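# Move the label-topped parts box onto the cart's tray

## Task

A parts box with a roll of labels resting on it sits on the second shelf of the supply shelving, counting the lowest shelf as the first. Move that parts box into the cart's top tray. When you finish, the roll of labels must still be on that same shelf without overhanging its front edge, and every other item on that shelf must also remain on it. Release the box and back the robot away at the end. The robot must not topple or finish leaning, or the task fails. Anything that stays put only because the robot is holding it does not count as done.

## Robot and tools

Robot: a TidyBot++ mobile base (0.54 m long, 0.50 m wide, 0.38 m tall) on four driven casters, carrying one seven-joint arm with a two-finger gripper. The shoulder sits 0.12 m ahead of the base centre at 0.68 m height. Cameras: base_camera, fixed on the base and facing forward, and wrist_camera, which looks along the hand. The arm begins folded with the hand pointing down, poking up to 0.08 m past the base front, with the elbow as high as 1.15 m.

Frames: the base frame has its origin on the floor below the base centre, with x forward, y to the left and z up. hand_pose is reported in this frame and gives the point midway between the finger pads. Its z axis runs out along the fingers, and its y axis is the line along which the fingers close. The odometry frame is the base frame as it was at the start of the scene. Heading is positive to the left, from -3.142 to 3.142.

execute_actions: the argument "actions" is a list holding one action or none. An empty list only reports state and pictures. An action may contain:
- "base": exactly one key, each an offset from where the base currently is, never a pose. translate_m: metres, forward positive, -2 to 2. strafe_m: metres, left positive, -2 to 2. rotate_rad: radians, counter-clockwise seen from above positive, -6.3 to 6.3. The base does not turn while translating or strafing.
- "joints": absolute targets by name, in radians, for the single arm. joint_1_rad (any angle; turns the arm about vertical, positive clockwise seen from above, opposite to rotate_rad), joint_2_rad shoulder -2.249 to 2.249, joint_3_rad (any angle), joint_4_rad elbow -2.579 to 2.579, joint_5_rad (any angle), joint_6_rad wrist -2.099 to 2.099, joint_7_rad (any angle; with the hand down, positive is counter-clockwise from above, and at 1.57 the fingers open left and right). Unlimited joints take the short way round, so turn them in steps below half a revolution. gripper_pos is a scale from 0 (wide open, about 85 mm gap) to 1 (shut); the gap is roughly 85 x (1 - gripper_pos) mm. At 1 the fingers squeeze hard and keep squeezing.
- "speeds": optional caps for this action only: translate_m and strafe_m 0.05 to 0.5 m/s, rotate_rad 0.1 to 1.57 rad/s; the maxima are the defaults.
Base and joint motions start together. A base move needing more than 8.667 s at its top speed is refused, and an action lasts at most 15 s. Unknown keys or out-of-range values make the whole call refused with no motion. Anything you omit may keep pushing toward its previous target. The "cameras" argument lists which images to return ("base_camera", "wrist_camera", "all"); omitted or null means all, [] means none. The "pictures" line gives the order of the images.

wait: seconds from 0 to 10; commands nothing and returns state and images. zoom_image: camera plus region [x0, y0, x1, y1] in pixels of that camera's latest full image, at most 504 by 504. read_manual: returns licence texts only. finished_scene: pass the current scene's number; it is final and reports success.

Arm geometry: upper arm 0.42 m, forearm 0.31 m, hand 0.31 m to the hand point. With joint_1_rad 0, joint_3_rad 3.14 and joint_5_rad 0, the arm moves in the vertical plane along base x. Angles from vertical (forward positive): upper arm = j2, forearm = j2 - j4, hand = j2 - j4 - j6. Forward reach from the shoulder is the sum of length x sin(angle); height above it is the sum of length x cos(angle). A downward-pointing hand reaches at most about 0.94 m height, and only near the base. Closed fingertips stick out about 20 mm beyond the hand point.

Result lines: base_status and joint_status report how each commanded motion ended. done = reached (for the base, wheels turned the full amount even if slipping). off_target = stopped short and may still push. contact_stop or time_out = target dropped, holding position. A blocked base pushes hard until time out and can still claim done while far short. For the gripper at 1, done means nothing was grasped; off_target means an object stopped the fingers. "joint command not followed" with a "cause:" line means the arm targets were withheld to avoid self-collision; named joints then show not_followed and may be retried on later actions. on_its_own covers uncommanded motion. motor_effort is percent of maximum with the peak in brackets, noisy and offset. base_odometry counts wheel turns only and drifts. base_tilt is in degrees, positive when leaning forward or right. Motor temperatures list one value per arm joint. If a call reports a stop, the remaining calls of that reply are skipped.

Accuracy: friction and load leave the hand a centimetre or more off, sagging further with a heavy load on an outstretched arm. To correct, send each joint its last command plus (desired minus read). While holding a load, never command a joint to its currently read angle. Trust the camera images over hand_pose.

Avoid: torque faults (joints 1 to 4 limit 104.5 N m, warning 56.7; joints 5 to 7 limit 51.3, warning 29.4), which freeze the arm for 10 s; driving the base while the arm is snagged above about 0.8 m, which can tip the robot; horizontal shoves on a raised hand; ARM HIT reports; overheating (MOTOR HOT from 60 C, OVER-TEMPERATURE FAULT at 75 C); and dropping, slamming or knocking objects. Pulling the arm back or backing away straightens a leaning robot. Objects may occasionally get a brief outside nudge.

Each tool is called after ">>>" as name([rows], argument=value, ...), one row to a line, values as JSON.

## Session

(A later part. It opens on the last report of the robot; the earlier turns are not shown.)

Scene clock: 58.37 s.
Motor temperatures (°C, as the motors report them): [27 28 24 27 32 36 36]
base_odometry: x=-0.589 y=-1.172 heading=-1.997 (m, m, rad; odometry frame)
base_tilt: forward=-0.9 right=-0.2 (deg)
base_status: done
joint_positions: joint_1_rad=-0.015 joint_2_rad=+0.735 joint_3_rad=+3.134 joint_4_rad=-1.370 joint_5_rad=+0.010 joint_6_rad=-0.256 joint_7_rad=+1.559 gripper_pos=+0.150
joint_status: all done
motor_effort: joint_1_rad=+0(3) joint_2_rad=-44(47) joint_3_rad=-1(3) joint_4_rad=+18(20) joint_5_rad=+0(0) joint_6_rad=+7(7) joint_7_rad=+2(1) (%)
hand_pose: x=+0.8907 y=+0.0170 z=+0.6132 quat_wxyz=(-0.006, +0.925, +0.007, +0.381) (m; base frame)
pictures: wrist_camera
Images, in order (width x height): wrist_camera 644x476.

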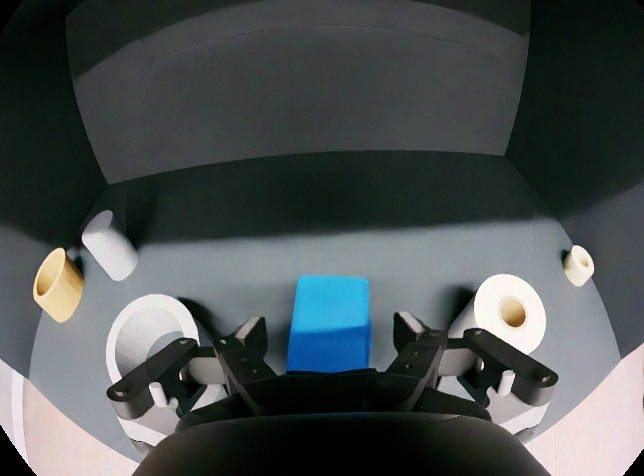

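>>> execute_actions([
  {"joints": {"joint_2_rad": 0.772}},
], cameras=["wrist_camera"])

Scene clock: 59.43 s.
Motor temperatures (°C, as the motors report them): [27 28 24 27 32 36 36]
base_odometry: x=-0.589 y=-1.172 heading=-1.997 (m, m, rad; odometry frame)
base_tilt: forward=-0.9 right=-0.2 (deg)
base_status: not commanded
joint_positions: joint_1_rad=-0.015 joint_2_rad=+0.762 joint_3_rad=+3.134 joint_4_rad=-1.370 joint_5_rad=+0.010 joint_6_rad=-0.256 joint_7_rad=+1.559 gripper_pos=+0.150
joint_status: all done
motor_effort: joint_1_rad=+0(0) joint_2_rad=-45(46) joint_3_rad=-2(2) joint_4_rad=+18(19) joint_5_rad=+0(0) joint_6_rad=+6(6) joint_7_rad=+1(1) (%)
hand_pose: x=+0.8886 y=+0.0170 z=+0.5924 quat_wxyz=(-0.006, +0.930, +0.007, +0.368) (m; base frame)
pictures: wrist_camera
Images, in order (width x height): wrist_camera 644x476.

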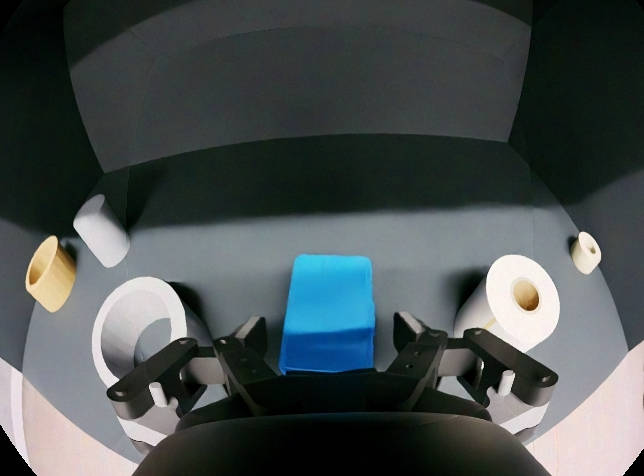

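>>> execute_actions([
  {"joints": {"gripper_pos": 1.0}},
], cameras=["wrist_camera"])

Scene clock: 60.73 s.
Motor temperatures (°C, as the motors report them): [27 28 24 27 32 36 36]
base_odometry: x=-0.589 y=-1.172 heading=-1.997 (m, m, rad; odometry frame)
base_tilt: forward=-0.9 right=-0.2 (deg)
base_status: not commanded
joint_positions: joint_1_rad=-0.015 joint_2_rad=+0.758 joint_3_rad=+3.134 joint_4_rad=-1.370 joint_5_rad=+0.010 joint_6_rad=-0.245 joint_7_rad=+1.559 gripper_pos=+0.999
joint_status: all done
motor_effort: joint_1_rad=+0(2) joint_2_rad=-43(45) joint_3_rad=-2(3) joint_4_rad=+17(19) joint_5_rad=+0(1) joint_6_rad=+4(6) joint_7_rad=+1(2) (%)
hand_pose: x=+0.8913 y=+0.0170 z=+0.5976 quat_wxyz=(-0.006, +0.927, +0.007, +0.375) (m; base frame)
pictures: wrist_camera
Images, in order (width x height): wrist_camera 644x476.

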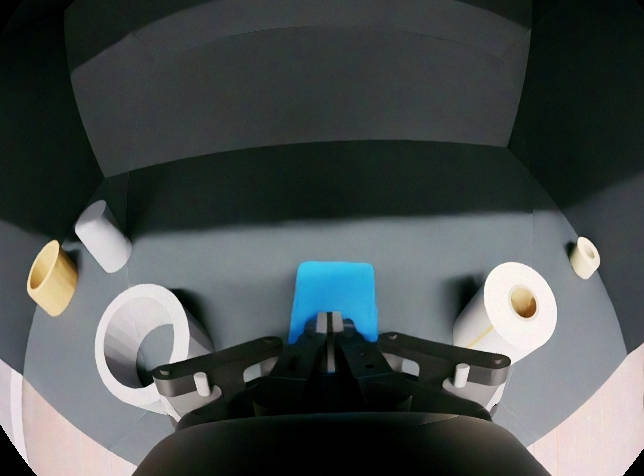

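>>> execute_actions([
  {"joints": {"gripper_pos": 0.15}},
], cameras=["wrist_camera"])

Scene clock: 62.00 s.
Motor temperatures (°C, as the motors report them): [27 28 24 27 32 36 36]
base_odometry: x=-0.589 y=-1.172 heading=-1.997 (m, m, rad; odometry frame)
base_tilt: forward=-0.9 right=-0.2 (deg)
base_status: not commanded
joint_positions: joint_1_rad=-0.015 joint_2_rad=+0.764 joint_3_rad=+3.134 joint_4_rad=-1.370 joint_5_rad=+0.010 joint_6_rad=-0.245 joint_7_rad=+1.559 gripper_pos=+0.150
joint_status: all done
motor_effort: joint_1_rad=+0(1) joint_2_rad=-45(46) joint_3_rad=-1(1) joint_4_rad=+19(19) joint_5_rad=+0(0) joint_6_rad=+7(7) joint_7_rad=+1(1) (%)
hand_pose: x=+0.8909 y=+0.0170 z=+0.5932 quat_wxyz=(-0.006, +0.928, +0.007, +0.372) (m; base frame)
pictures: wrist_camera
Images, in order (width x height): wrist_camera 644x476.

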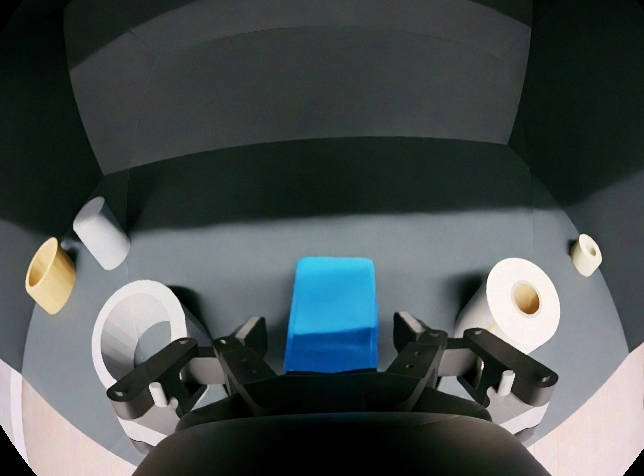

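>>> execute_actions([
  {"base": {"translate_m": 0.012}, "speeds": {"translate_m": 0.05}, "joints": {"joint_2_rad": 0.795}},
], cameras=["wrist_camera"])

Scene clock: 63.23 s.
Motor temperatures (°C, as the motors report them): [27 28 24 27 32 36 36]
base_odometry: x=-0.594 y=-1.183 heading=-1.998 (m, m, rad; odometry frame)
base_tilt: forward=-0.8 right=-0.2 (deg)
base_status: done
joint_positions: joint_1_rad=-0.015 joint_2_rad=+0.785 joint_3_rad=+3.134 joint_4_rad=-1.370 joint_5_rad=+0.010 joint_6_rad=-0.245 joint_7_rad=+1.559 gripper_pos=+0.150
joint_status: all done
motor_effort: joint_1_rad=+0(4) joint_2_rad=-45(47) joint_3_rad=-1(3) joint_4_rad=+18(19) joint_5_rad=+0(0) joint_6_rad=+6(6) joint_7_rad=+1(2) (%)
hand_pose: x=+0.8887 y=+0.0172 z=+0.5767 quat_wxyz=(-0.006, +0.932, +0.007, +0.362) (m; base frame)
pictures: wrist_camera
Images, in order (width x height): wrist_camera 644x476.

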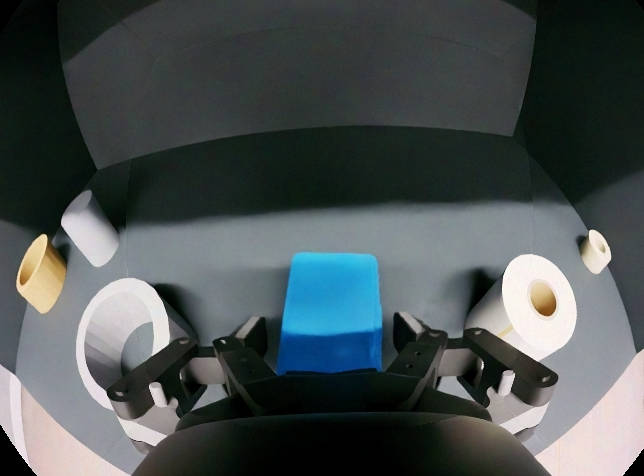

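z is now 0.577. Let me close the gripper again.

>>> execute_actions([
  {"joints": {"gripper_pos": 1.0}},
], cameras=["wrist_camera"])

Scene clock: 64.43 s.
Motor temperatures (°C, as the motors report them): [27 28 24 27 32 36 36]
base_odometry: x=-0.594 y=-1.183 heading=-1.998 (m, m, rad; odometry frame)
base_tilt: forward=-0.9 right=-0.2 (deg)
base_status: not commanded
joint_positions: joint_1_rad=-0.015 joint_2_rad=+0.784 joint_3_rad=+3.134 joint_4_rad=-1.370 joint_5_rad=+0.010 joint_6_rad=-0.244 joint_7_rad=+1.559 gripper_pos=+0.410
joint_status: gripper_pos off_target (ended at +0.410, target +1.000)
motor_effort: joint_1_rad=+0(1) joint_2_rad=-44(46) joint_3_rad=-1(2) joint_4_rad=+18(19) joint_5_rad=+0(0) joint_6_rad=+5(6) joint_7_rad=+1(1) (%)
hand_pose: x=+0.8890 y=+0.0173 z=+0.5778 quat_wxyz=(-0.006, +0.932, +0.007, +0.363) (m; base frame)
pictures: wrist_camera
Images, in order (width x height): wrist_camera 644x476.

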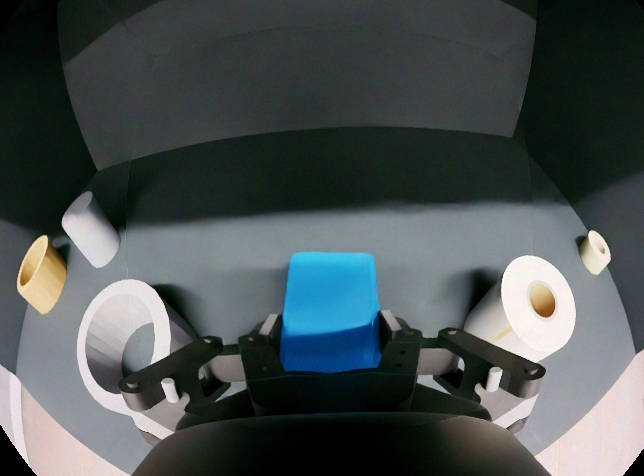

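>>> execute_actions([
  {"joints": {"joint_2_rad": 0.7}},
], cameras=["wrist_camera"])

Scene clock: 65.53 s.
Motor temperatures (°C, as the motors report them): [27 28 24 27 32 36 36]
base_odometry: x=-0.594 y=-1.183 heading=-1.998 (m, m, rad; odometry frame)
base_tilt: forward=-0.8 right=-0.2 (deg)
base_status: not commanded
joint_positions: joint_1_rad=-0.015 joint_2_rad=+0.707 joint_3_rad=+3.134 joint_4_rad=-1.373 joint_5_rad=+0.010 joint_6_rad=-0.244 joint_7_rad=+1.559 gripper_pos=+0.410
joint_status: all done
motor_effort: joint_1_rad=+0(1) joint_2_rad=-45(49) joint_3_rad=-1(2) joint_4_rad=+20(20) joint_5_rad=+0(0) joint_6_rad=+7(8) joint_7_rad=+1(1) (%)
hand_pose: x=+0.8933 y=+0.0173 z=+0.6351 quat_wxyz=(-0.006, +0.918, +0.007, +0.397) (m; base frame)
pictures: wrist_camera
Images, in order (width x height): wrist_camera 644x476.

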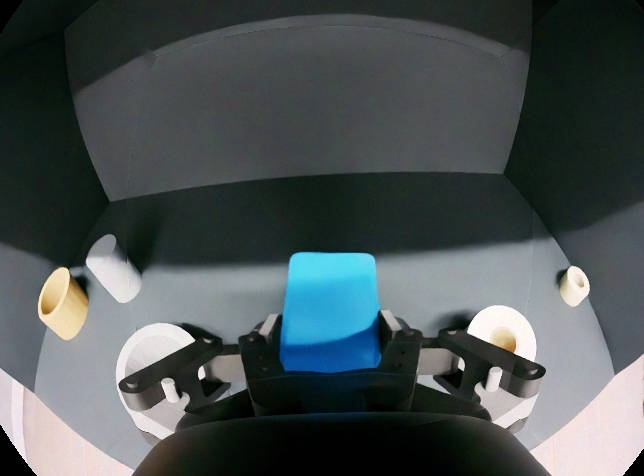

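>>> execute_actions([
  {"base": {"translate_m": -0.4}, "speeds": {"translate_m": 0.25}},
], cameras=["wrist_camera"])

Scene clock: 68.17 s.
Motor temperatures (°C, as the motors report them): [27 28 24 27 32 36 36]
base_odometry: x=-0.429 y=-0.819 heading=-1.997 (m, m, rad; odometry frame)
base_tilt: forward=-0.9 right=-0.2 (deg)
base_status: done
joint_positions: joint_1_rad=-0.016 joint_2_rad=+0.707 joint_3_rad=+3.134 joint_4_rad=-1.374 joint_5_rad=+0.010 joint_6_rad=-0.244 joint_7_rad=+1.559 gripper_pos=+0.410
joint_status: not commanded
motor_effort: joint_1_rad=+0(5) joint_2_rad=-45(48) joint_3_rad=-1(5) joint_4_rad=+20(21) joint_5_rad=+0(0) joint_6_rad=+7(9) joint_7_rad=+1(1) (%)
hand_pose: x=+0.8933 y=+0.0174 z=+0.6350 quat_wxyz=(-0.006, +0.918, +0.007, +0.397) (m; base frame)
pictures: wrist_camera
Images, in order (width x height): wrist_camera 644x476.

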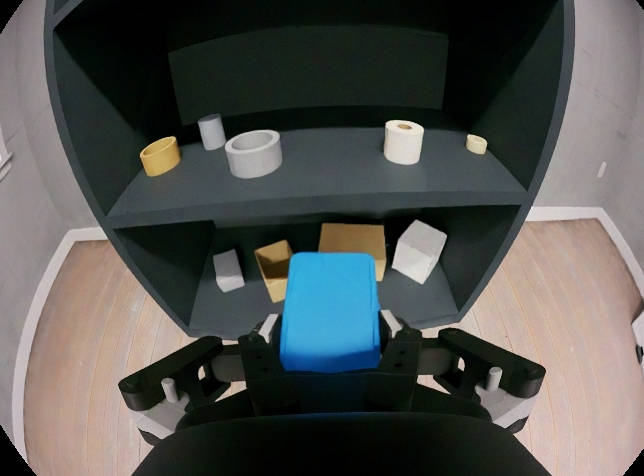

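>>> execute_actions([
  {"joints": {"joint_2_rad": 0.254, "joint_4_rad": -1.147, "joint_6_rad": -0.955}},
], cameras=[])

>>> execute_actions([
  {"base": {"rotate_rad": -1.574}, "speeds": {"rotate_rad": 1.0}},
], cameras=["wrist_camera"])

Scene clock: 71.40 s.
Motor temperatures (°C, as the motors report them): [27 28 24 27 32 36 36]
base_odometry: x=-0.429 y=-0.819 heading=-1.997 (m, m, rad; odometry frame)
base_tilt: forward=-0.9 right=-0.2 (deg)
base_status: not commanded
joint_positions: joint_1_rad=-0.016 joint_2_rad=+0.252 joint_3_rad=+3.134 joint_4_rad=-1.164 joint_5_rad=+0.010 joint_6_rad=-0.923 joint_7_rad=+1.559 gripper_pos=+0.410
joint_status: all done
motor_effort: joint_1_rad=+0(0) joint_2_rad=-31(49) joint_3_rad=+0(1) joint_4_rad=+22(23) joint_5_rad=+0(0) joint_6_rad=+7(9) joint_7_rad=+1(1) (%)
hand_pose: x=+0.7582 y=+0.0132 z=+0.9214 quat_wxyz=(-0.003, +0.921, +0.006, +0.391) (m; base frame)
pictures: none
No camera images: the call's "cameras" was empty. Leave "cameras" out to get every camera's image.

Scene clock: 74.07 s.
Motor temperatures (°C, as the motors report them): [27 28 24 27 32 36 36]
base_odometry: x=-0.429 y=-0.819 heading=+2.712 (m, m, rad; odometry frame)
base_tilt: forward=-0.9 right=-0.2 (deg)
base_status: done
joint_positions: joint_1_rad=-0.013 joint_2_rad=+0.252 joint_3_rad=+3.139 joint_4_rad=-1.164 joint_5_rad=+0.010 joint_6_rad=-0.923 joint_7_rad=+1.559 gripper_pos=+0.410
joint_status: not commanded
motor_effort: joint_1_rad=+0(4) joint_2_rad=-31(33) joint_3_rad=+0(4) joint_4_rad=+21(22) joint_5_rad=+0(1) joint_6_rad=+8(7) joint_7_rad=+0(1) (%)
hand_pose: x=+0.7584 y=+0.0087 z=+0.9212 quat_wxyz=(-0.001, +0.921, +0.003, +0.390) (m; base frame)
pictures: wrist_camera
Images, in order (width x height): wrist_camera 644x476.

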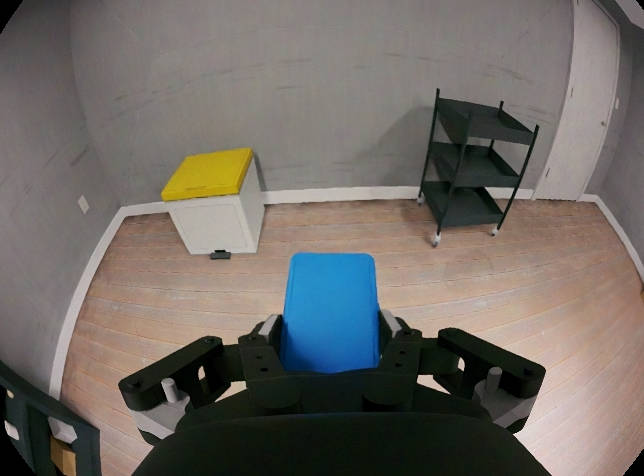

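>>> execute_actions([
  {"base": {"strafe_m": -0.75}, "speeds": {"strafe_m": 0.4}},
], cameras=["wrist_camera"])

Scene clock: 77.23 s.
Motor temperatures (°C, as the motors report them): [27 28 24 27 32 36 36]
base_odometry: x=-0.116 y=-0.137 heading=+2.711 (m, m, rad; odometry frame)
base_tilt: forward=-0.9 right=-0.2 (deg)
base_status: done
joint_positions: joint_1_rad=-0.015 joint_2_rad=+0.252 joint_3_rad=+3.139 joint_4_rad=-1.164 joint_5_rad=+0.010 joint_6_rad=-0.923 joint_7_rad=+1.559 gripper_pos=+0.410
joint_status: not commanded
motor_effort: joint_1_rad=-1(3) joint_2_rad=-32(33) joint_3_rad=+0(3) joint_4_rad=+22(22) joint_5_rad=-1(1) joint_6_rad=+8(8) joint_7_rad=+2(2) (%)
hand_pose: x=+0.7584 y=+0.0102 z=+0.9212 quat_wxyz=(-0.001, +0.921, +0.004, +0.390) (m; base frame)
pictures: wrist_camera
Images, in order (width x height): wrist_camera 644x476.

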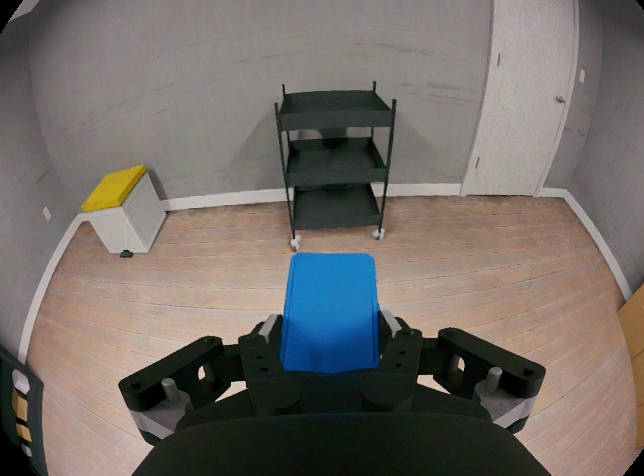

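>>> execute_actions([
  {"base": {"translate_m": 0.8}, "speeds": {"translate_m": 0.4}},
], cameras=["wrist_camera"])

Scene clock: 80.53 s.
Motor temperatures (°C, as the motors report them): [27 28 24 27 32 36 36]
base_odometry: x=-0.843 y=+0.197 heading=+2.711 (m, m, rad; odometry frame)
base_tilt: forward=-0.9 right=-0.2 (deg)
base_status: done
joint_positions: joint_1_rad=-0.015 joint_2_rad=+0.256 joint_3_rad=+3.139 joint_4_rad=-1.164 joint_5_rad=+0.010 joint_6_rad=-0.926 joint_7_rad=+1.559 gripper_pos=+0.410
joint_status: not commanded
motor_effort: joint_1_rad=+0(3) joint_2_rad=-32(34) joint_3_rad=+0(2) joint_4_rad=+22(23) joint_5_rad=+0(1) joint_6_rad=+6(9) joint_7_rad=+1(1) (%)
hand_pose: x=+0.7587 y=+0.0102 z=+0.9180 quat_wxyz=(-0.001, +0.922, +0.004, +0.387) (m; base frame)
pictures: wrist_camera
Images, in order (width x height): wrist_camera 644x476.

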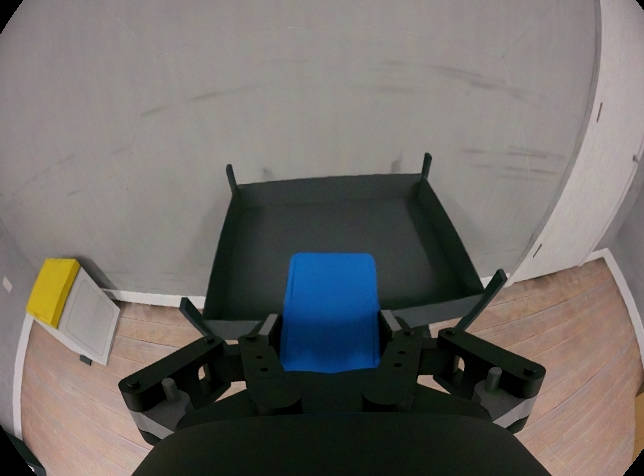

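>>> execute_actions([
  {"joints": {"joint_2_rad": 0.19}},
], cameras=["wrist_camera"])

Scene clock: 81.83 s.
Motor temperatures (°C, as the motors report them): [27 28 24 27 32 36 36]
base_odometry: x=-0.843 y=+0.197 heading=+2.711 (m, m, rad; odometry frame)
base_tilt: forward=-0.9 right=-0.2 (deg)
base_status: not commanded
joint_positions: joint_1_rad=-0.015 joint_2_rad=+0.199 joint_3_rad=+3.139 joint_4_rad=-1.164 joint_5_rad=+0.010 joint_6_rad=-0.926 joint_7_rad=+1.559 gripper_pos=+0.410
joint_status: all done
motor_effort: joint_1_rad=+0(0) joint_2_rad=-29(34) joint_3_rad=-1(2) joint_4_rad=+22(22) joint_5_rad=+0(0) joint_6_rad=+8(7) joint_7_rad=+0(1) (%)
hand_pose: x=+0.7440 y=+0.0099 z=+0.9545 quat_wxyz=(-0.002, +0.910, +0.004, +0.414) (m; base frame)
pictures: wrist_camera
Images, in order (width x height): wrist_camera 644x476.

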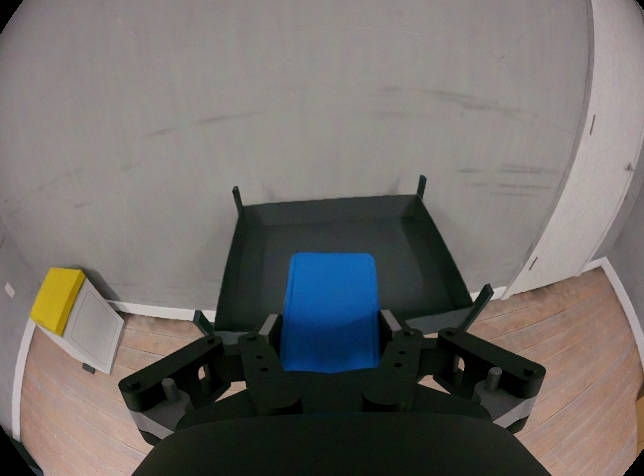

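>>> execute_actions([
  {"base": {"translate_m": 0.15}, "speeds": {"translate_m": 0.1}},
], cameras=["wrist_camera"])

Scene clock: 84.37 s.
Motor temperatures (°C, as the motors report them): [27 28 24 27 32 36 36]
base_odometry: x=-0.979 y=+0.260 heading=+2.711 (m, m, rad; odometry frame)
base_tilt: forward=-0.9 right=-0.2 (deg)
base_status: done
joint_positions: joint_1_rad=-0.015 joint_2_rad=+0.196 joint_3_rad=+3.139 joint_4_rad=-1.164 joint_5_rad=+0.010 joint_6_rad=-0.926 joint_7_rad=+1.559 gripper_pos=+0.410
joint_status: not commanded
motor_effort: joint_1_rad=+0(2) joint_2_rad=-30(33) joint_3_rad=+0(3) joint_4_rad=+21(23) joint_5_rad=+0(1) joint_6_rad=+8(9) joint_7_rad=+1(1) (%)
hand_pose: x=+0.7433 y=+0.0099 z=+0.9558 quat_wxyz=(-0.002, +0.910, +0.004, +0.415) (m; base frame)
pictures: wrist_camera
Images, in order (width x height): wrist_camera 644x476.

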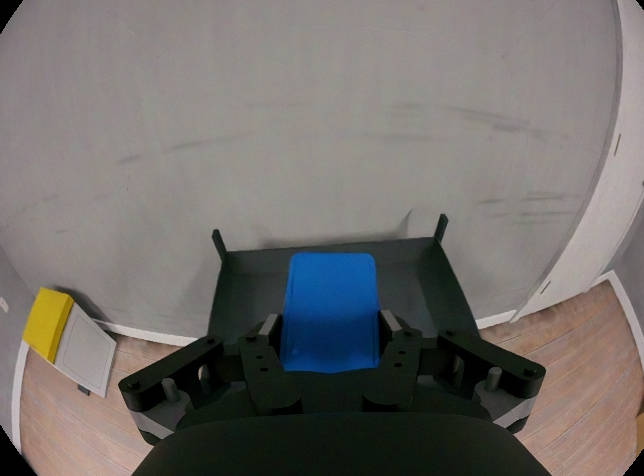

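>>> execute_actions([
  {"base": {"translate_m": 0.03}, "speeds": {"translate_m": 0.05}, "joints": {"joint_2_rad": 0.27}},
], cameras=["wrist_camera"])

Scene clock: 85.93 s.
Motor temperatures (°C, as the motors report them): [27 28 24 27 32 36 36]
base_odometry: x=-1.007 y=+0.273 heading=+2.711 (m, m, rad; odometry frame)
base_tilt: forward=-0.9 right=-0.2 (deg)
base_status: done
joint_positions: joint_1_rad=-0.015 joint_2_rad=+0.276 joint_3_rad=+3.139 joint_4_rad=-1.163 joint_5_rad=+0.010 joint_6_rad=-0.927 joint_7_rad=+1.559 gripper_pos=+0.410
joint_status: all done
motor_effort: joint_1_rad=+0(2) joint_2_rad=-32(37) joint_3_rad=-1(2) joint_4_rad=+22(22) joint_5_rad=+0(1) joint_6_rad=+7(8) joint_7_rad=+1(1) (%)
hand_pose: x=+0.7632 y=+0.0102 z=+0.9054 quat_wxyz=(-0.001, +0.926, +0.004, +0.378) (m; base frame)
pictures: wrist_camera
Images, in order (width x height): wrist_camera 644x476.

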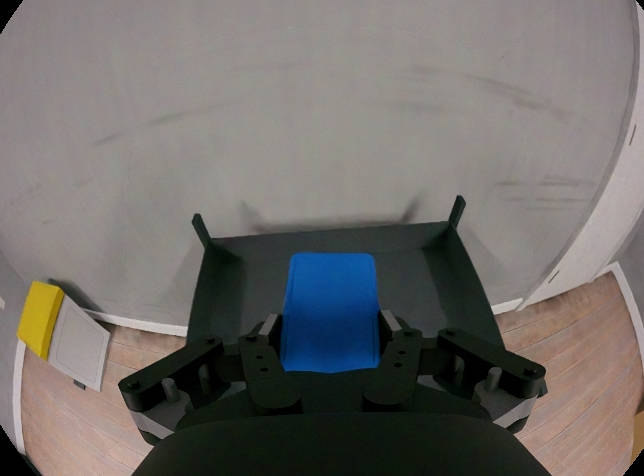

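>>> execute_actions([
  {"joints": {"joint_2_rad": 0.33}},
], cameras=["wrist_camera"])

Scene clock: 86.97 s.
Motor temperatures (°C, as the motors report them): [27 28 24 27 32 36 36]
base_odometry: x=-1.007 y=+0.273 heading=+2.711 (m, m, rad; odometry frame)
base_tilt: forward=-0.9 right=-0.2 (deg)
base_status: not commanded
joint_positions: joint_1_rad=-0.015 joint_2_rad=+0.328 joint_3_rad=+3.139 joint_4_rad=-1.163 joint_5_rad=+0.010 joint_6_rad=-0.927 joint_7_rad=+1.559 gripper_pos=+0.410
joint_status: all done
motor_effort: joint_1_rad=+0(0) joint_2_rad=-35(36) joint_3_rad=-1(1) joint_4_rad=+22(22) joint_5_rad=+0(0) joint_6_rad=+6(7) joint_7_rad=+1(0) (%)
hand_pose: x=+0.7740 y=+0.0104 z=+0.8715 quat_wxyz=(-0.001, +0.935, +0.004, +0.354) (m; base frame)
pictures: wrist_camera
Images, in order (width x height): wrist_camera 644x476.

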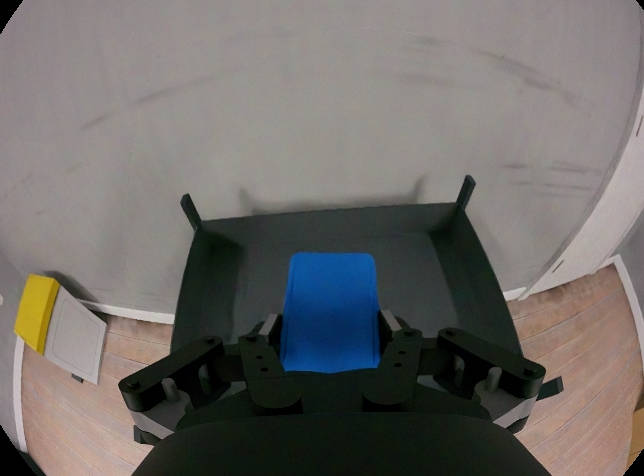

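>>> execute_actions([
  {"joints": {"joint_2_rad": 0.375}},
], cameras=["wrist_camera"])

Scene clock: 87.97 s.
Motor temperatures (°C, as the motors report them): [27 28 24 27 32 36 36]
base_odometry: x=-1.007 y=+0.273 heading=+2.711 (m, m, rad; odometry frame)
base_tilt: forward=-0.9 right=-0.2 (deg)
base_status: not commanded
joint_positions: joint_1_rad=-0.015 joint_2_rad=+0.371 joint_3_rad=+3.139 joint_4_rad=-1.163 joint_5_rad=+0.010 joint_6_rad=-0.927 joint_7_rad=+1.559 gripper_pos=+0.410
joint_status: all done
motor_effort: joint_1_rad=+0(0) joint_2_rad=-36(37) joint_3_rad=+0(0) joint_4_rad=+21(22) joint_5_rad=+0(0) joint_6_rad=+6(7) joint_7_rad=+1(1) (%)
hand_pose: x=+0.7815 y=+0.0105 z=+0.8434 quat_wxyz=(-0.001, +0.943, +0.004, +0.334) (m; base frame)
pictures: wrist_camera
Images, in order (width x height): wrist_camera 644x476.

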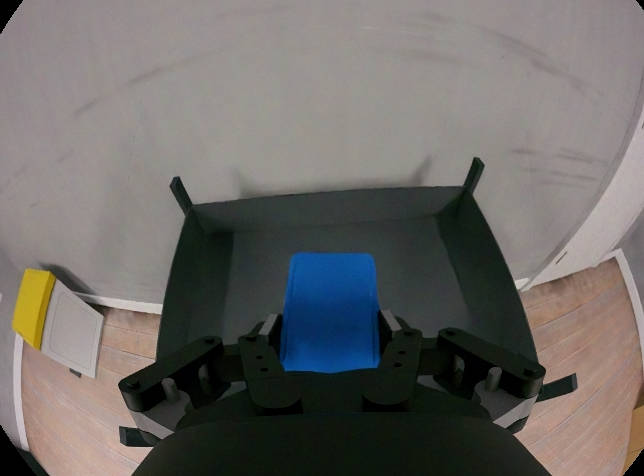

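>>> execute_actions([
  {"joints": {"joint_2_rad": 0.415}},
], cameras=["wrist_camera"])

Scene clock: 88.93 s.
Motor temperatures (°C, as the motors report them): [27 28 24 27 32 36 36]
base_odometry: x=-1.007 y=+0.273 heading=+2.711 (m, m, rad; odometry frame)
base_tilt: forward=-0.9 right=-0.2 (deg)
base_status: not commanded
joint_positions: joint_1_rad=-0.015 joint_2_rad=+0.410 joint_3_rad=+3.139 joint_4_rad=-1.163 joint_5_rad=+0.010 joint_6_rad=-0.927 joint_7_rad=+1.559 gripper_pos=+0.410
joint_status: all done
motor_effort: joint_1_rad=+0(0) joint_2_rad=-37(38) joint_3_rad=-1(1) joint_4_rad=+21(21) joint_5_rad=+0(0) joint_6_rad=+5(7) joint_7_rad=+1(1) (%)
hand_pose: x=+0.7873 y=+0.0106 z=+0.8173 quat_wxyz=(-0.001, +0.949, +0.004, +0.315) (m; base frame)
pictures: wrist_camera
Images, in order (width x height): wrist_camera 644x476.

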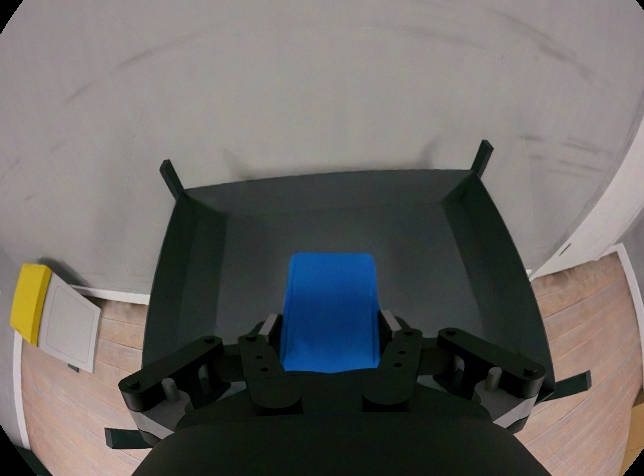

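>>> execute_actions([
  {"joints": {"joint_2_rad": 0.44}},
], cameras=["wrist_camera"])

Scene clock: 89.80 s.
Motor temperatures (°C, as the motors report them): [27 28 24 27 32 36 36]
base_odometry: x=-1.007 y=+0.273 heading=+2.711 (m, m, rad; odometry frame)
base_tilt: forward=-0.9 right=-0.2 (deg)
base_status: not commanded
joint_positions: joint_1_rad=-0.015 joint_2_rad=+0.432 joint_3_rad=+3.139 joint_4_rad=-1.163 joint_5_rad=+0.010 joint_6_rad=-0.927 joint_7_rad=+1.559 gripper_pos=+0.410
joint_status: all done
motor_effort: joint_1_rad=+0(0) joint_2_rad=-37(38) joint_3_rad=-1(1) joint_4_rad=+21(21) joint_5_rad=+0(0) joint_6_rad=+5(6) joint_7_rad=+1(1) (%)
hand_pose: x=+0.7900 y=+0.0106 z=+0.8029 quat_wxyz=(+0.000, +0.952, +0.004, +0.305) (m; base frame)
pictures: wrist_camera
Images, in order (width x height): wrist_camera 644x476.

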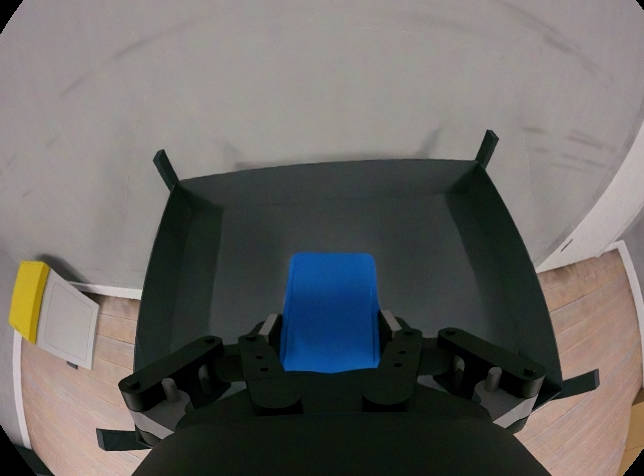

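>>> execute_actions([
  {"joints": {"joint_2_rad": 0.462}},
], cameras=["wrist_camera"])

Scene clock: 90.63 s.
Motor temperatures (°C, as the motors report them): [27 28 24 27 32 36 36]
base_odometry: x=-1.007 y=+0.273 heading=+2.711 (m, m, rad; odometry frame)
base_tilt: forward=-0.9 right=-0.2 (deg)
base_status: not commanded
joint_positions: joint_1_rad=-0.015 joint_2_rad=+0.453 joint_3_rad=+3.139 joint_4_rad=-1.163 joint_5_rad=+0.010 joint_6_rad=-0.927 joint_7_rad=+1.559 gripper_pos=+0.410
joint_status: all done
motor_effort: joint_1_rad=+0(0) joint_2_rad=-37(39) joint_3_rad=-1(2) joint_4_rad=+21(21) joint_5_rad=+0(0) joint_6_rad=+5(6) joint_7_rad=+1(1) (%)
hand_pose: x=+0.7925 y=+0.0107 z=+0.7885 quat_wxyz=(+0.000, +0.956, +0.004, +0.295) (m; base frame)
pictures: wrist_camera
Images, in order (width x height): wrist_camera 644x476.

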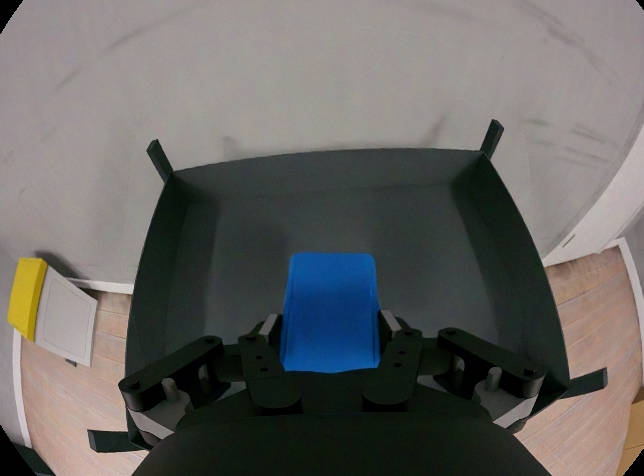

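>>> execute_actions([
  {"joints": {"joint_2_rad": 0.482}},
], cameras=["wrist_camera"])

Scene clock: 91.50 s.
Motor temperatures (°C, as the motors report them): [27 28 24 27 32 36 36]
base_odometry: x=-1.007 y=+0.273 heading=+2.711 (m, m, rad; odometry frame)
base_tilt: forward=-0.9 right=-0.2 (deg)
base_status: not commanded
joint_positions: joint_1_rad=-0.015 joint_2_rad=+0.473 joint_3_rad=+3.139 joint_4_rad=-1.163 joint_5_rad=+0.010 joint_6_rad=-0.927 joint_7_rad=+1.559 gripper_pos=+0.410
joint_status: all done
motor_effort: joint_1_rad=+0(0) joint_2_rad=-39(39) joint_3_rad=-1(2) joint_4_rad=+21(22) joint_5_rad=+0(0) joint_6_rad=+5(5) joint_7_rad=+2(1) (%)
hand_pose: x=+0.7944 y=+0.0107 z=+0.7753 quat_wxyz=(+0.000, +0.958, +0.004, +0.285) (m; base frame)
pictures: wrist_camera
Images, in order (width x height): wrist_camera 644x476.

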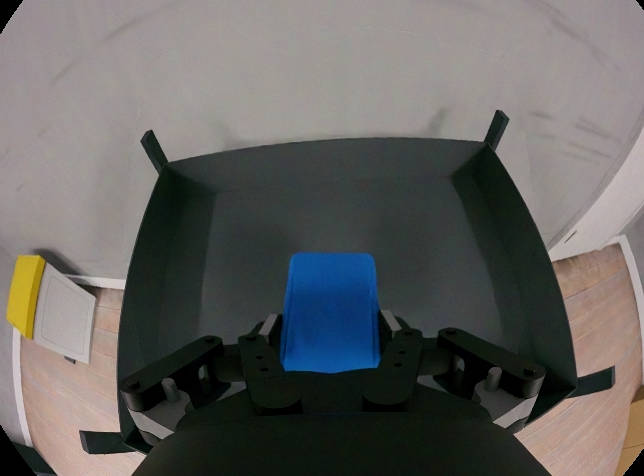

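>>> execute_actions([
  {"joints": {"joint_2_rad": 0.5}},
], cameras=["wrist_camera"])

Scene clock: 92.70 s.
Motor temperatures (°C, as the motors report them): [27 28 24 27 32 36 36]
base_odometry: x=-1.007 y=+0.273 heading=+2.711 (m, m, rad; odometry frame)
base_tilt: forward=-0.9 right=-0.2 (deg)
base_status: not commanded
joint_positions: joint_1_rad=-0.015 joint_2_rad=+0.490 joint_3_rad=+3.139 joint_4_rad=-1.163 joint_5_rad=+0.010 joint_6_rad=-0.927 joint_7_rad=+1.559 gripper_pos=+0.410
joint_status: all done
motor_effort: joint_1_rad=+0(0) joint_2_rad=-39(40) joint_3_rad=-2(1) joint_4_rad=+21(21) joint_5_rad=+0(0) joint_6_rad=+5(5) joint_7_rad=+1(1) (%)
hand_pose: x=+0.7960 y=+0.0107 z=+0.7634 quat_wxyz=(+0.000, +0.961, +0.004, +0.277) (m; base frame)
pictures: wrist_camera
Images, in order (width x height): wrist_camera 644x476.

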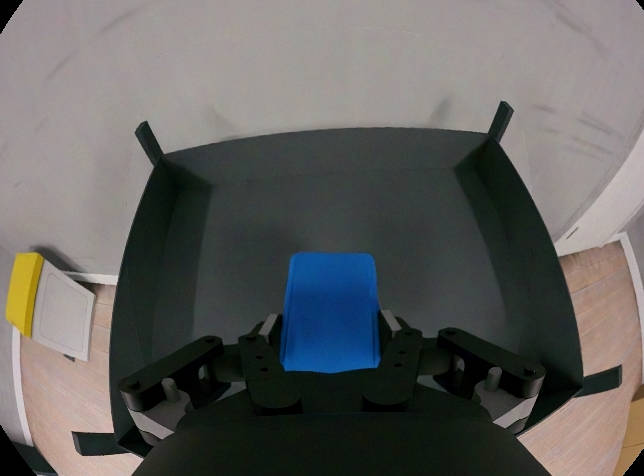

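>>> execute_actions([
  {"joints": {"joint_2_rad": 0.52}},
], cameras=["wrist_camera"])

Scene clock: 93.53 s.
Motor temperatures (°C, as the motors report them): [27 28 24 27 32 36 36]
base_odometry: x=-1.007 y=+0.273 heading=+2.711 (m, m, rad; odometry frame)
base_tilt: forward=-0.8 right=-0.2 (deg)
base_status: not commanded
joint_positions: joint_1_rad=-0.015 joint_2_rad=+0.511 joint_3_rad=+3.139 joint_4_rad=-1.163 joint_5_rad=+0.010 joint_6_rad=-0.927 joint_7_rad=+1.559 gripper_pos=+0.410
joint_status: all done
motor_effort: joint_1_rad=+0(0) joint_2_rad=-40(40) joint_3_rad=-1(1) joint_4_rad=+20(22) joint_5_rad=+0(0) joint_6_rad=+5(5) joint_7_rad=+1(1) (%)
hand_pose: x=+0.7975 y=+0.0107 z=+0.7495 quat_wxyz=(+0.000, +0.964, +0.004, +0.267) (m; base frame)
pictures: wrist_camera
Images, in order (width x height): wrist_camera 644x476.

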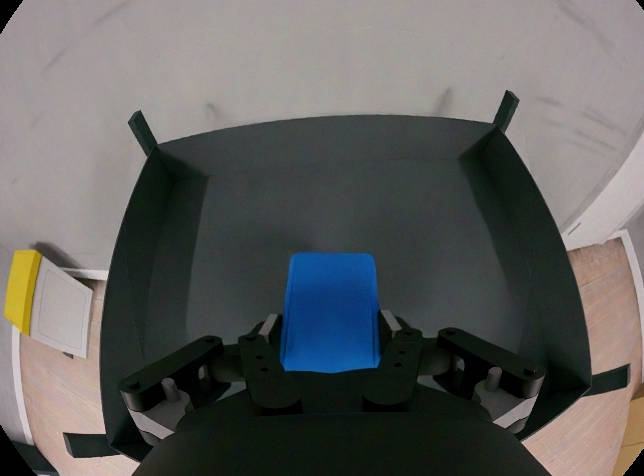

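>>> execute_actions([
  {"joints": {"joint_2_rad": 0.54}},
], cameras=["wrist_camera"])

Scene clock: 94.47 s.
Motor temperatures (°C, as the motors report them): [27 28 24 27 32 36 36]
base_odometry: x=-1.007 y=+0.273 heading=+2.711 (m, m, rad; odometry frame)
base_tilt: forward=-0.9 right=-0.2 (deg)
base_status: not commanded
joint_positions: joint_1_rad=-0.015 joint_2_rad=+0.531 joint_3_rad=+3.139 joint_4_rad=-1.163 joint_5_rad=+0.010 joint_6_rad=-0.927 joint_7_rad=+1.559 gripper_pos=+0.410
joint_status: all done
motor_effort: joint_1_rad=+0(0) joint_2_rad=-40(41) joint_3_rad=-1(0) joint_4_rad=+20(20) joint_5_rad=+0(0) joint_6_rad=+5(6) joint_7_rad=+1(1) (%)
hand_pose: x=+0.7987 y=+0.0108 z=+0.7359 quat_wxyz=(+0.000, +0.966, +0.005, +0.257) (m; base frame)
pictures: wrist_camera
Images, in order (width x height): wrist_camera 644x476.

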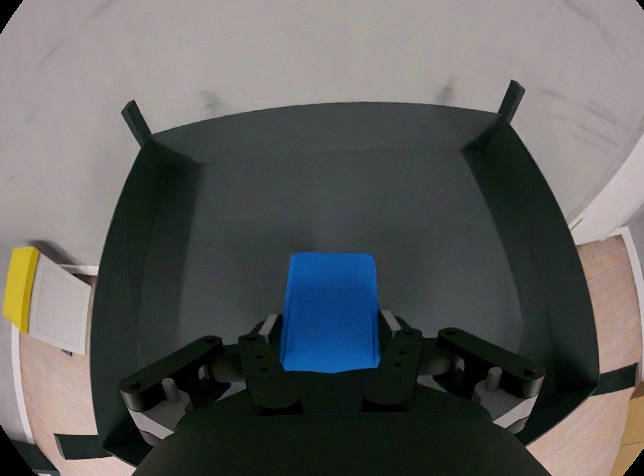

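>>> execute_actions([
  {"joints": {"joint_2_rad": 0.56}},
], cameras=["wrist_camera"])

Scene clock: 95.30 s.
Motor temperatures (°C, as the motors report them): [27 28 24 27 32 36 36]
base_odometry: x=-1.007 y=+0.273 heading=+2.711 (m, m, rad; odometry frame)
base_tilt: forward=-0.9 right=-0.2 (deg)
base_status: not commanded
joint_positions: joint_1_rad=-0.015 joint_2_rad=+0.551 joint_3_rad=+3.139 joint_4_rad=-1.163 joint_5_rad=+0.010 joint_6_rad=-0.927 joint_7_rad=+1.559 gripper_pos=+0.410
joint_status: all done
motor_effort: joint_1_rad=+0(0) joint_2_rad=-41(41) joint_3_rad=-1(1) joint_4_rad=+20(21) joint_5_rad=+0(0) joint_6_rad=+5(5) joint_7_rad=+1(1) (%)
hand_pose: x=+0.7997 y=+0.0108 z=+0.7223 quat_wxyz=(+0.000, +0.969, +0.005, +0.248) (m; base frame)
pictures: wrist_camera
Images, in order (width x height): wrist_camera 644x476.

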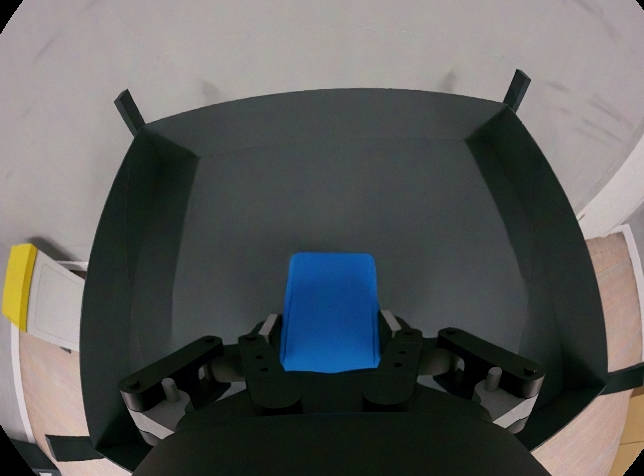

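>>> execute_actions([
  {"joints": {"joint_2_rad": 0.58}},
], cameras=["wrist_camera"])

Scene clock: 96.37 s.
Motor temperatures (°C, as the motors report them): [27 28 24 27 32 36 36]
base_odometry: x=-1.007 y=+0.273 heading=+2.711 (m, m, rad; odometry frame)
base_tilt: forward=-0.9 right=-0.2 (deg)
base_status: not commanded
joint_positions: joint_1_rad=-0.015 joint_2_rad=+0.562 joint_3_rad=+3.139 joint_4_rad=-1.159 joint_5_rad=+0.010 joint_6_rad=-0.927 joint_7_rad=+1.559 gripper_pos=+0.410
joint_status: all done
motor_effort: joint_1_rad=+0(0) joint_2_rad=-37(41) joint_3_rad=+0(1) joint_4_rad=+18(20) joint_5_rad=+0(0) joint_6_rad=+3(5) joint_7_rad=+2(2) (%)
hand_pose: x=+0.8016 y=+0.0108 z=+0.7166 quat_wxyz=(+0.000, +0.970, +0.005, +0.244) (m; base frame)
pictures: wrist_camera
Images, in order (width x height): wrist_camera 644x476.

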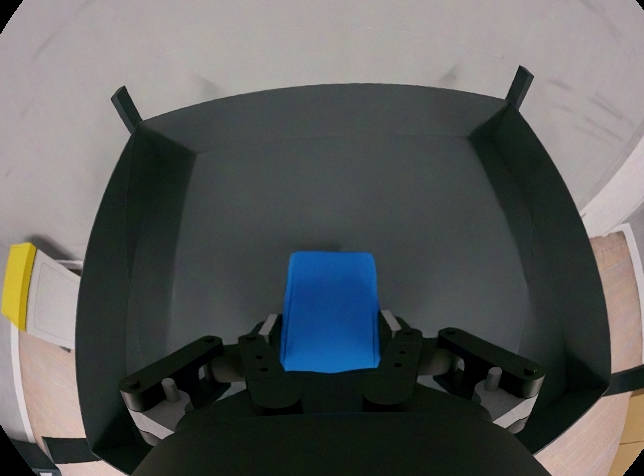

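>>> execute_actions([
  {"joints": {"gripper_pos": 0.0, "joint_2_rad": 0.56}},
], cameras=["wrist_camera"])

Scene clock: 97.90 s.
Motor temperatures (°C, as the motors report them): [27 28 24 27 32 36 36]
base_odometry: x=-1.007 y=+0.273 heading=+2.711 (m, m, rad; odometry frame)
base_tilt: forward=-0.9 right=-0.2 (deg)
base_status: not commanded
joint_positions: joint_1_rad=-0.015 joint_2_rad=+0.561 joint_3_rad=+3.139 joint_4_rad=-1.158 joint_5_rad=+0.010 joint_6_rad=-0.927 joint_7_rad=+1.559 gripper_pos=+0.000
joint_status: all done
motor_effort: joint_1_rad=+0(0) joint_2_rad=-40(42) joint_3_rad=-1(2) joint_4_rad=+19(20) joint_5_rad=+0(0) joint_6_rad=+4(5) joint_7_rad=+1(1) (%)
hand_pose: x=+0.8017 y=+0.0108 z=+0.7174 quat_wxyz=(+0.000, +0.969, +0.005, +0.245) (m; base frame)
pictures: wrist_camera
Images, in order (width x height): wrist_camera 644x476.

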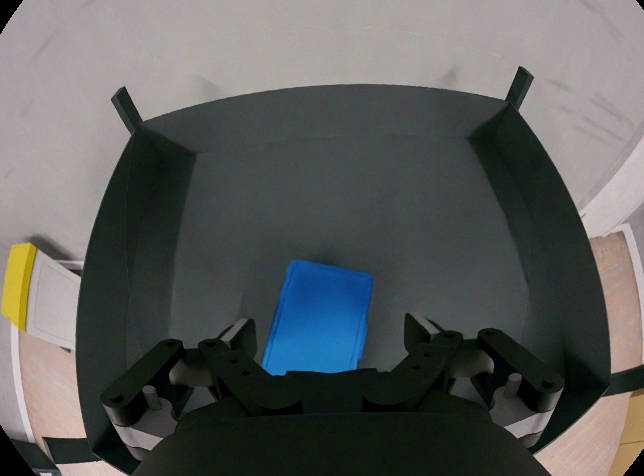

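>>> execute_actions([
  {"joints": {"joint_2_rad": 0.25}},
], cameras=["wrist_camera"])

Scene clock: 104.70 s.
Motor temperatures (°C, as the motors report them): [27 28 24 27 32 36 36]
base_odometry: x=-1.007 y=+0.273 heading=+2.711 (m, m, rad; odometry frame)
base_tilt: forward=-0.9 right=-0.2 (deg)
base_status: not commanded
joint_positions: joint_1_rad=-0.015 joint_2_rad=+0.244 joint_3_rad=+3.139 joint_4_rad=-1.157 joint_5_rad=+0.010 joint_6_rad=-0.927 joint_7_rad=+1.559 gripper_pos=+0.000
joint_status: all done
motor_effort: joint_1_rad=+0(0) joint_2_rad=-30(43) joint_3_rad=+0(1) joint_4_rad=+21(21) joint_5_rad=+0(0) joint_6_rad=+7(6) joint_7_rad=+2(1) (%)
hand_pose: x=+0.7566 y=+0.0101 z=+0.9294 quat_wxyz=(-0.001, +0.918, +0.004, +0.396) (m; base frame)
pictures: wrist_camera
Images, in order (width x height): wrist_camera 644x476.

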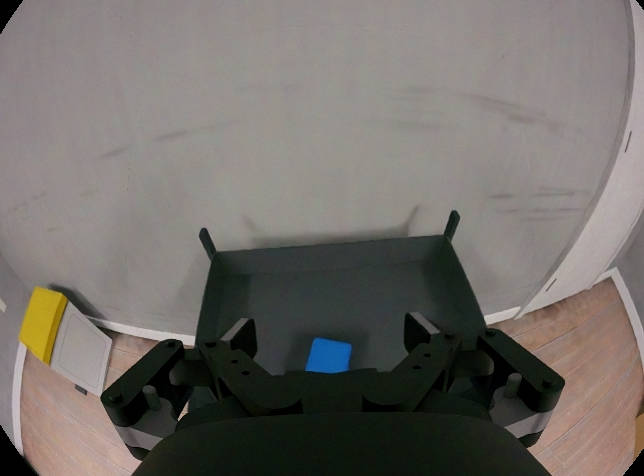

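>>> execute_actions([
  {"base": {"translate_m": -0.6}, "speeds": {"translate_m": 0.4}},
], cameras=["wrist_camera"])

Scene clock: 107.57 s.
Motor temperatures (°C, as the motors report them): [27 28 24 27 32 36 36]
base_odometry: x=-0.461 y=+0.022 heading=+2.711 (m, m, rad; odometry frame)
base_tilt: forward=-0.9 right=-0.2 (deg)
base_status: done
joint_positions: joint_1_rad=-0.015 joint_2_rad=+0.250 joint_3_rad=+3.139 joint_4_rad=-1.157 joint_5_rad=+0.010 joint_6_rad=-0.927 joint_7_rad=+1.559 gripper_pos=+0.000
joint_status: not commanded
motor_effort: joint_1_rad=+0(3) joint_2_rad=-29(34) joint_3_rad=-1(2) joint_4_rad=+21(22) joint_5_rad=+0(1) joint_6_rad=+6(7) joint_7_rad=+1(1) (%)
hand_pose: x=+0.7580 y=+0.0102 z=+0.9255 quat_wxyz=(-0.001, +0.920, +0.004, +0.393) (m; base frame)
pictures: wrist_camera
Images, in order (width x height): wrist_camera 644x476.

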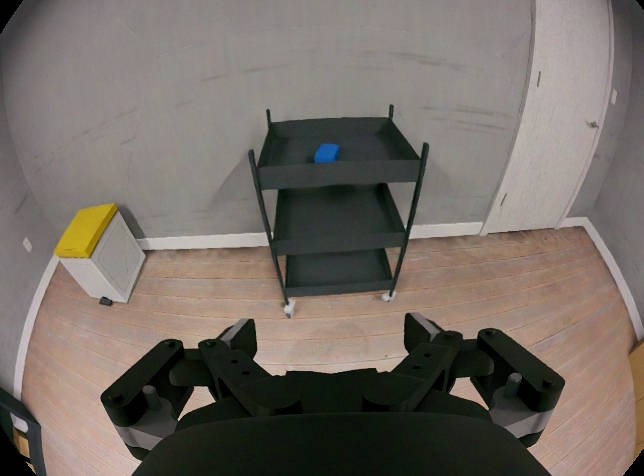

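>>> execute_actions([
  {"base": {"rotate_rad": 1.757}, "joints": {"joint_6_rad": -0.3}},
], cameras=["wrist_camera"])

Scene clock: 110.47 s.
Motor temperatures (°C, as the motors report them): [27 28 24 27 32 36 36]
base_odometry: x=-0.462 y=+0.022 heading=-1.816 (m, m, rad; odometry frame)
base_tilt: forward=-0.9 right=-0.2 (deg)
base_status: done
joint_positions: joint_1_rad=-0.024 joint_2_rad=+0.264 joint_3_rad=+3.140 joint_4_rad=-1.156 joint_5_rad=+0.010 joint_6_rad=-0.315 joint_7_rad=+1.559 gripper_pos=+0.000
joint_status: all done
motor_effort: joint_1_rad=+0(4) joint_2_rad=-33(38) joint_3_rad=-1(4) joint_4_rad=+22(23) joint_5_rad=+0(1) joint_6_rad=+9(10) joint_7_rad=+1(1) (%)
hand_pose: x=+0.8464 y=+0.0187 z=+1.0845 quat_wxyz=(-0.008, +0.763, +0.008, +0.647) (m; base frame)
pictures: wrist_camera
Images, in order (width x height): wrist_camera 644x476.

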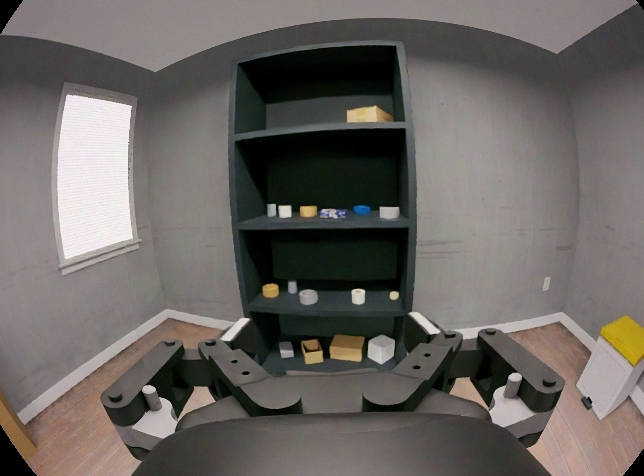

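>>> zoom_image(camera="wrist_camera", region=[240, 260, 420, 330])

Region (240, 260, 420, 330) of wrist_camera's 644x476 image, scaled by 2.800.

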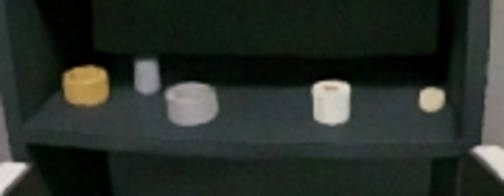

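Everything from the second shelf is still on it. The label roll sits well behind the front edge, and the parts box is resting in the cart's top tray. I'm ending scene 1.

>>> finished_scene(scene=1)

The scene is finished: the task was done.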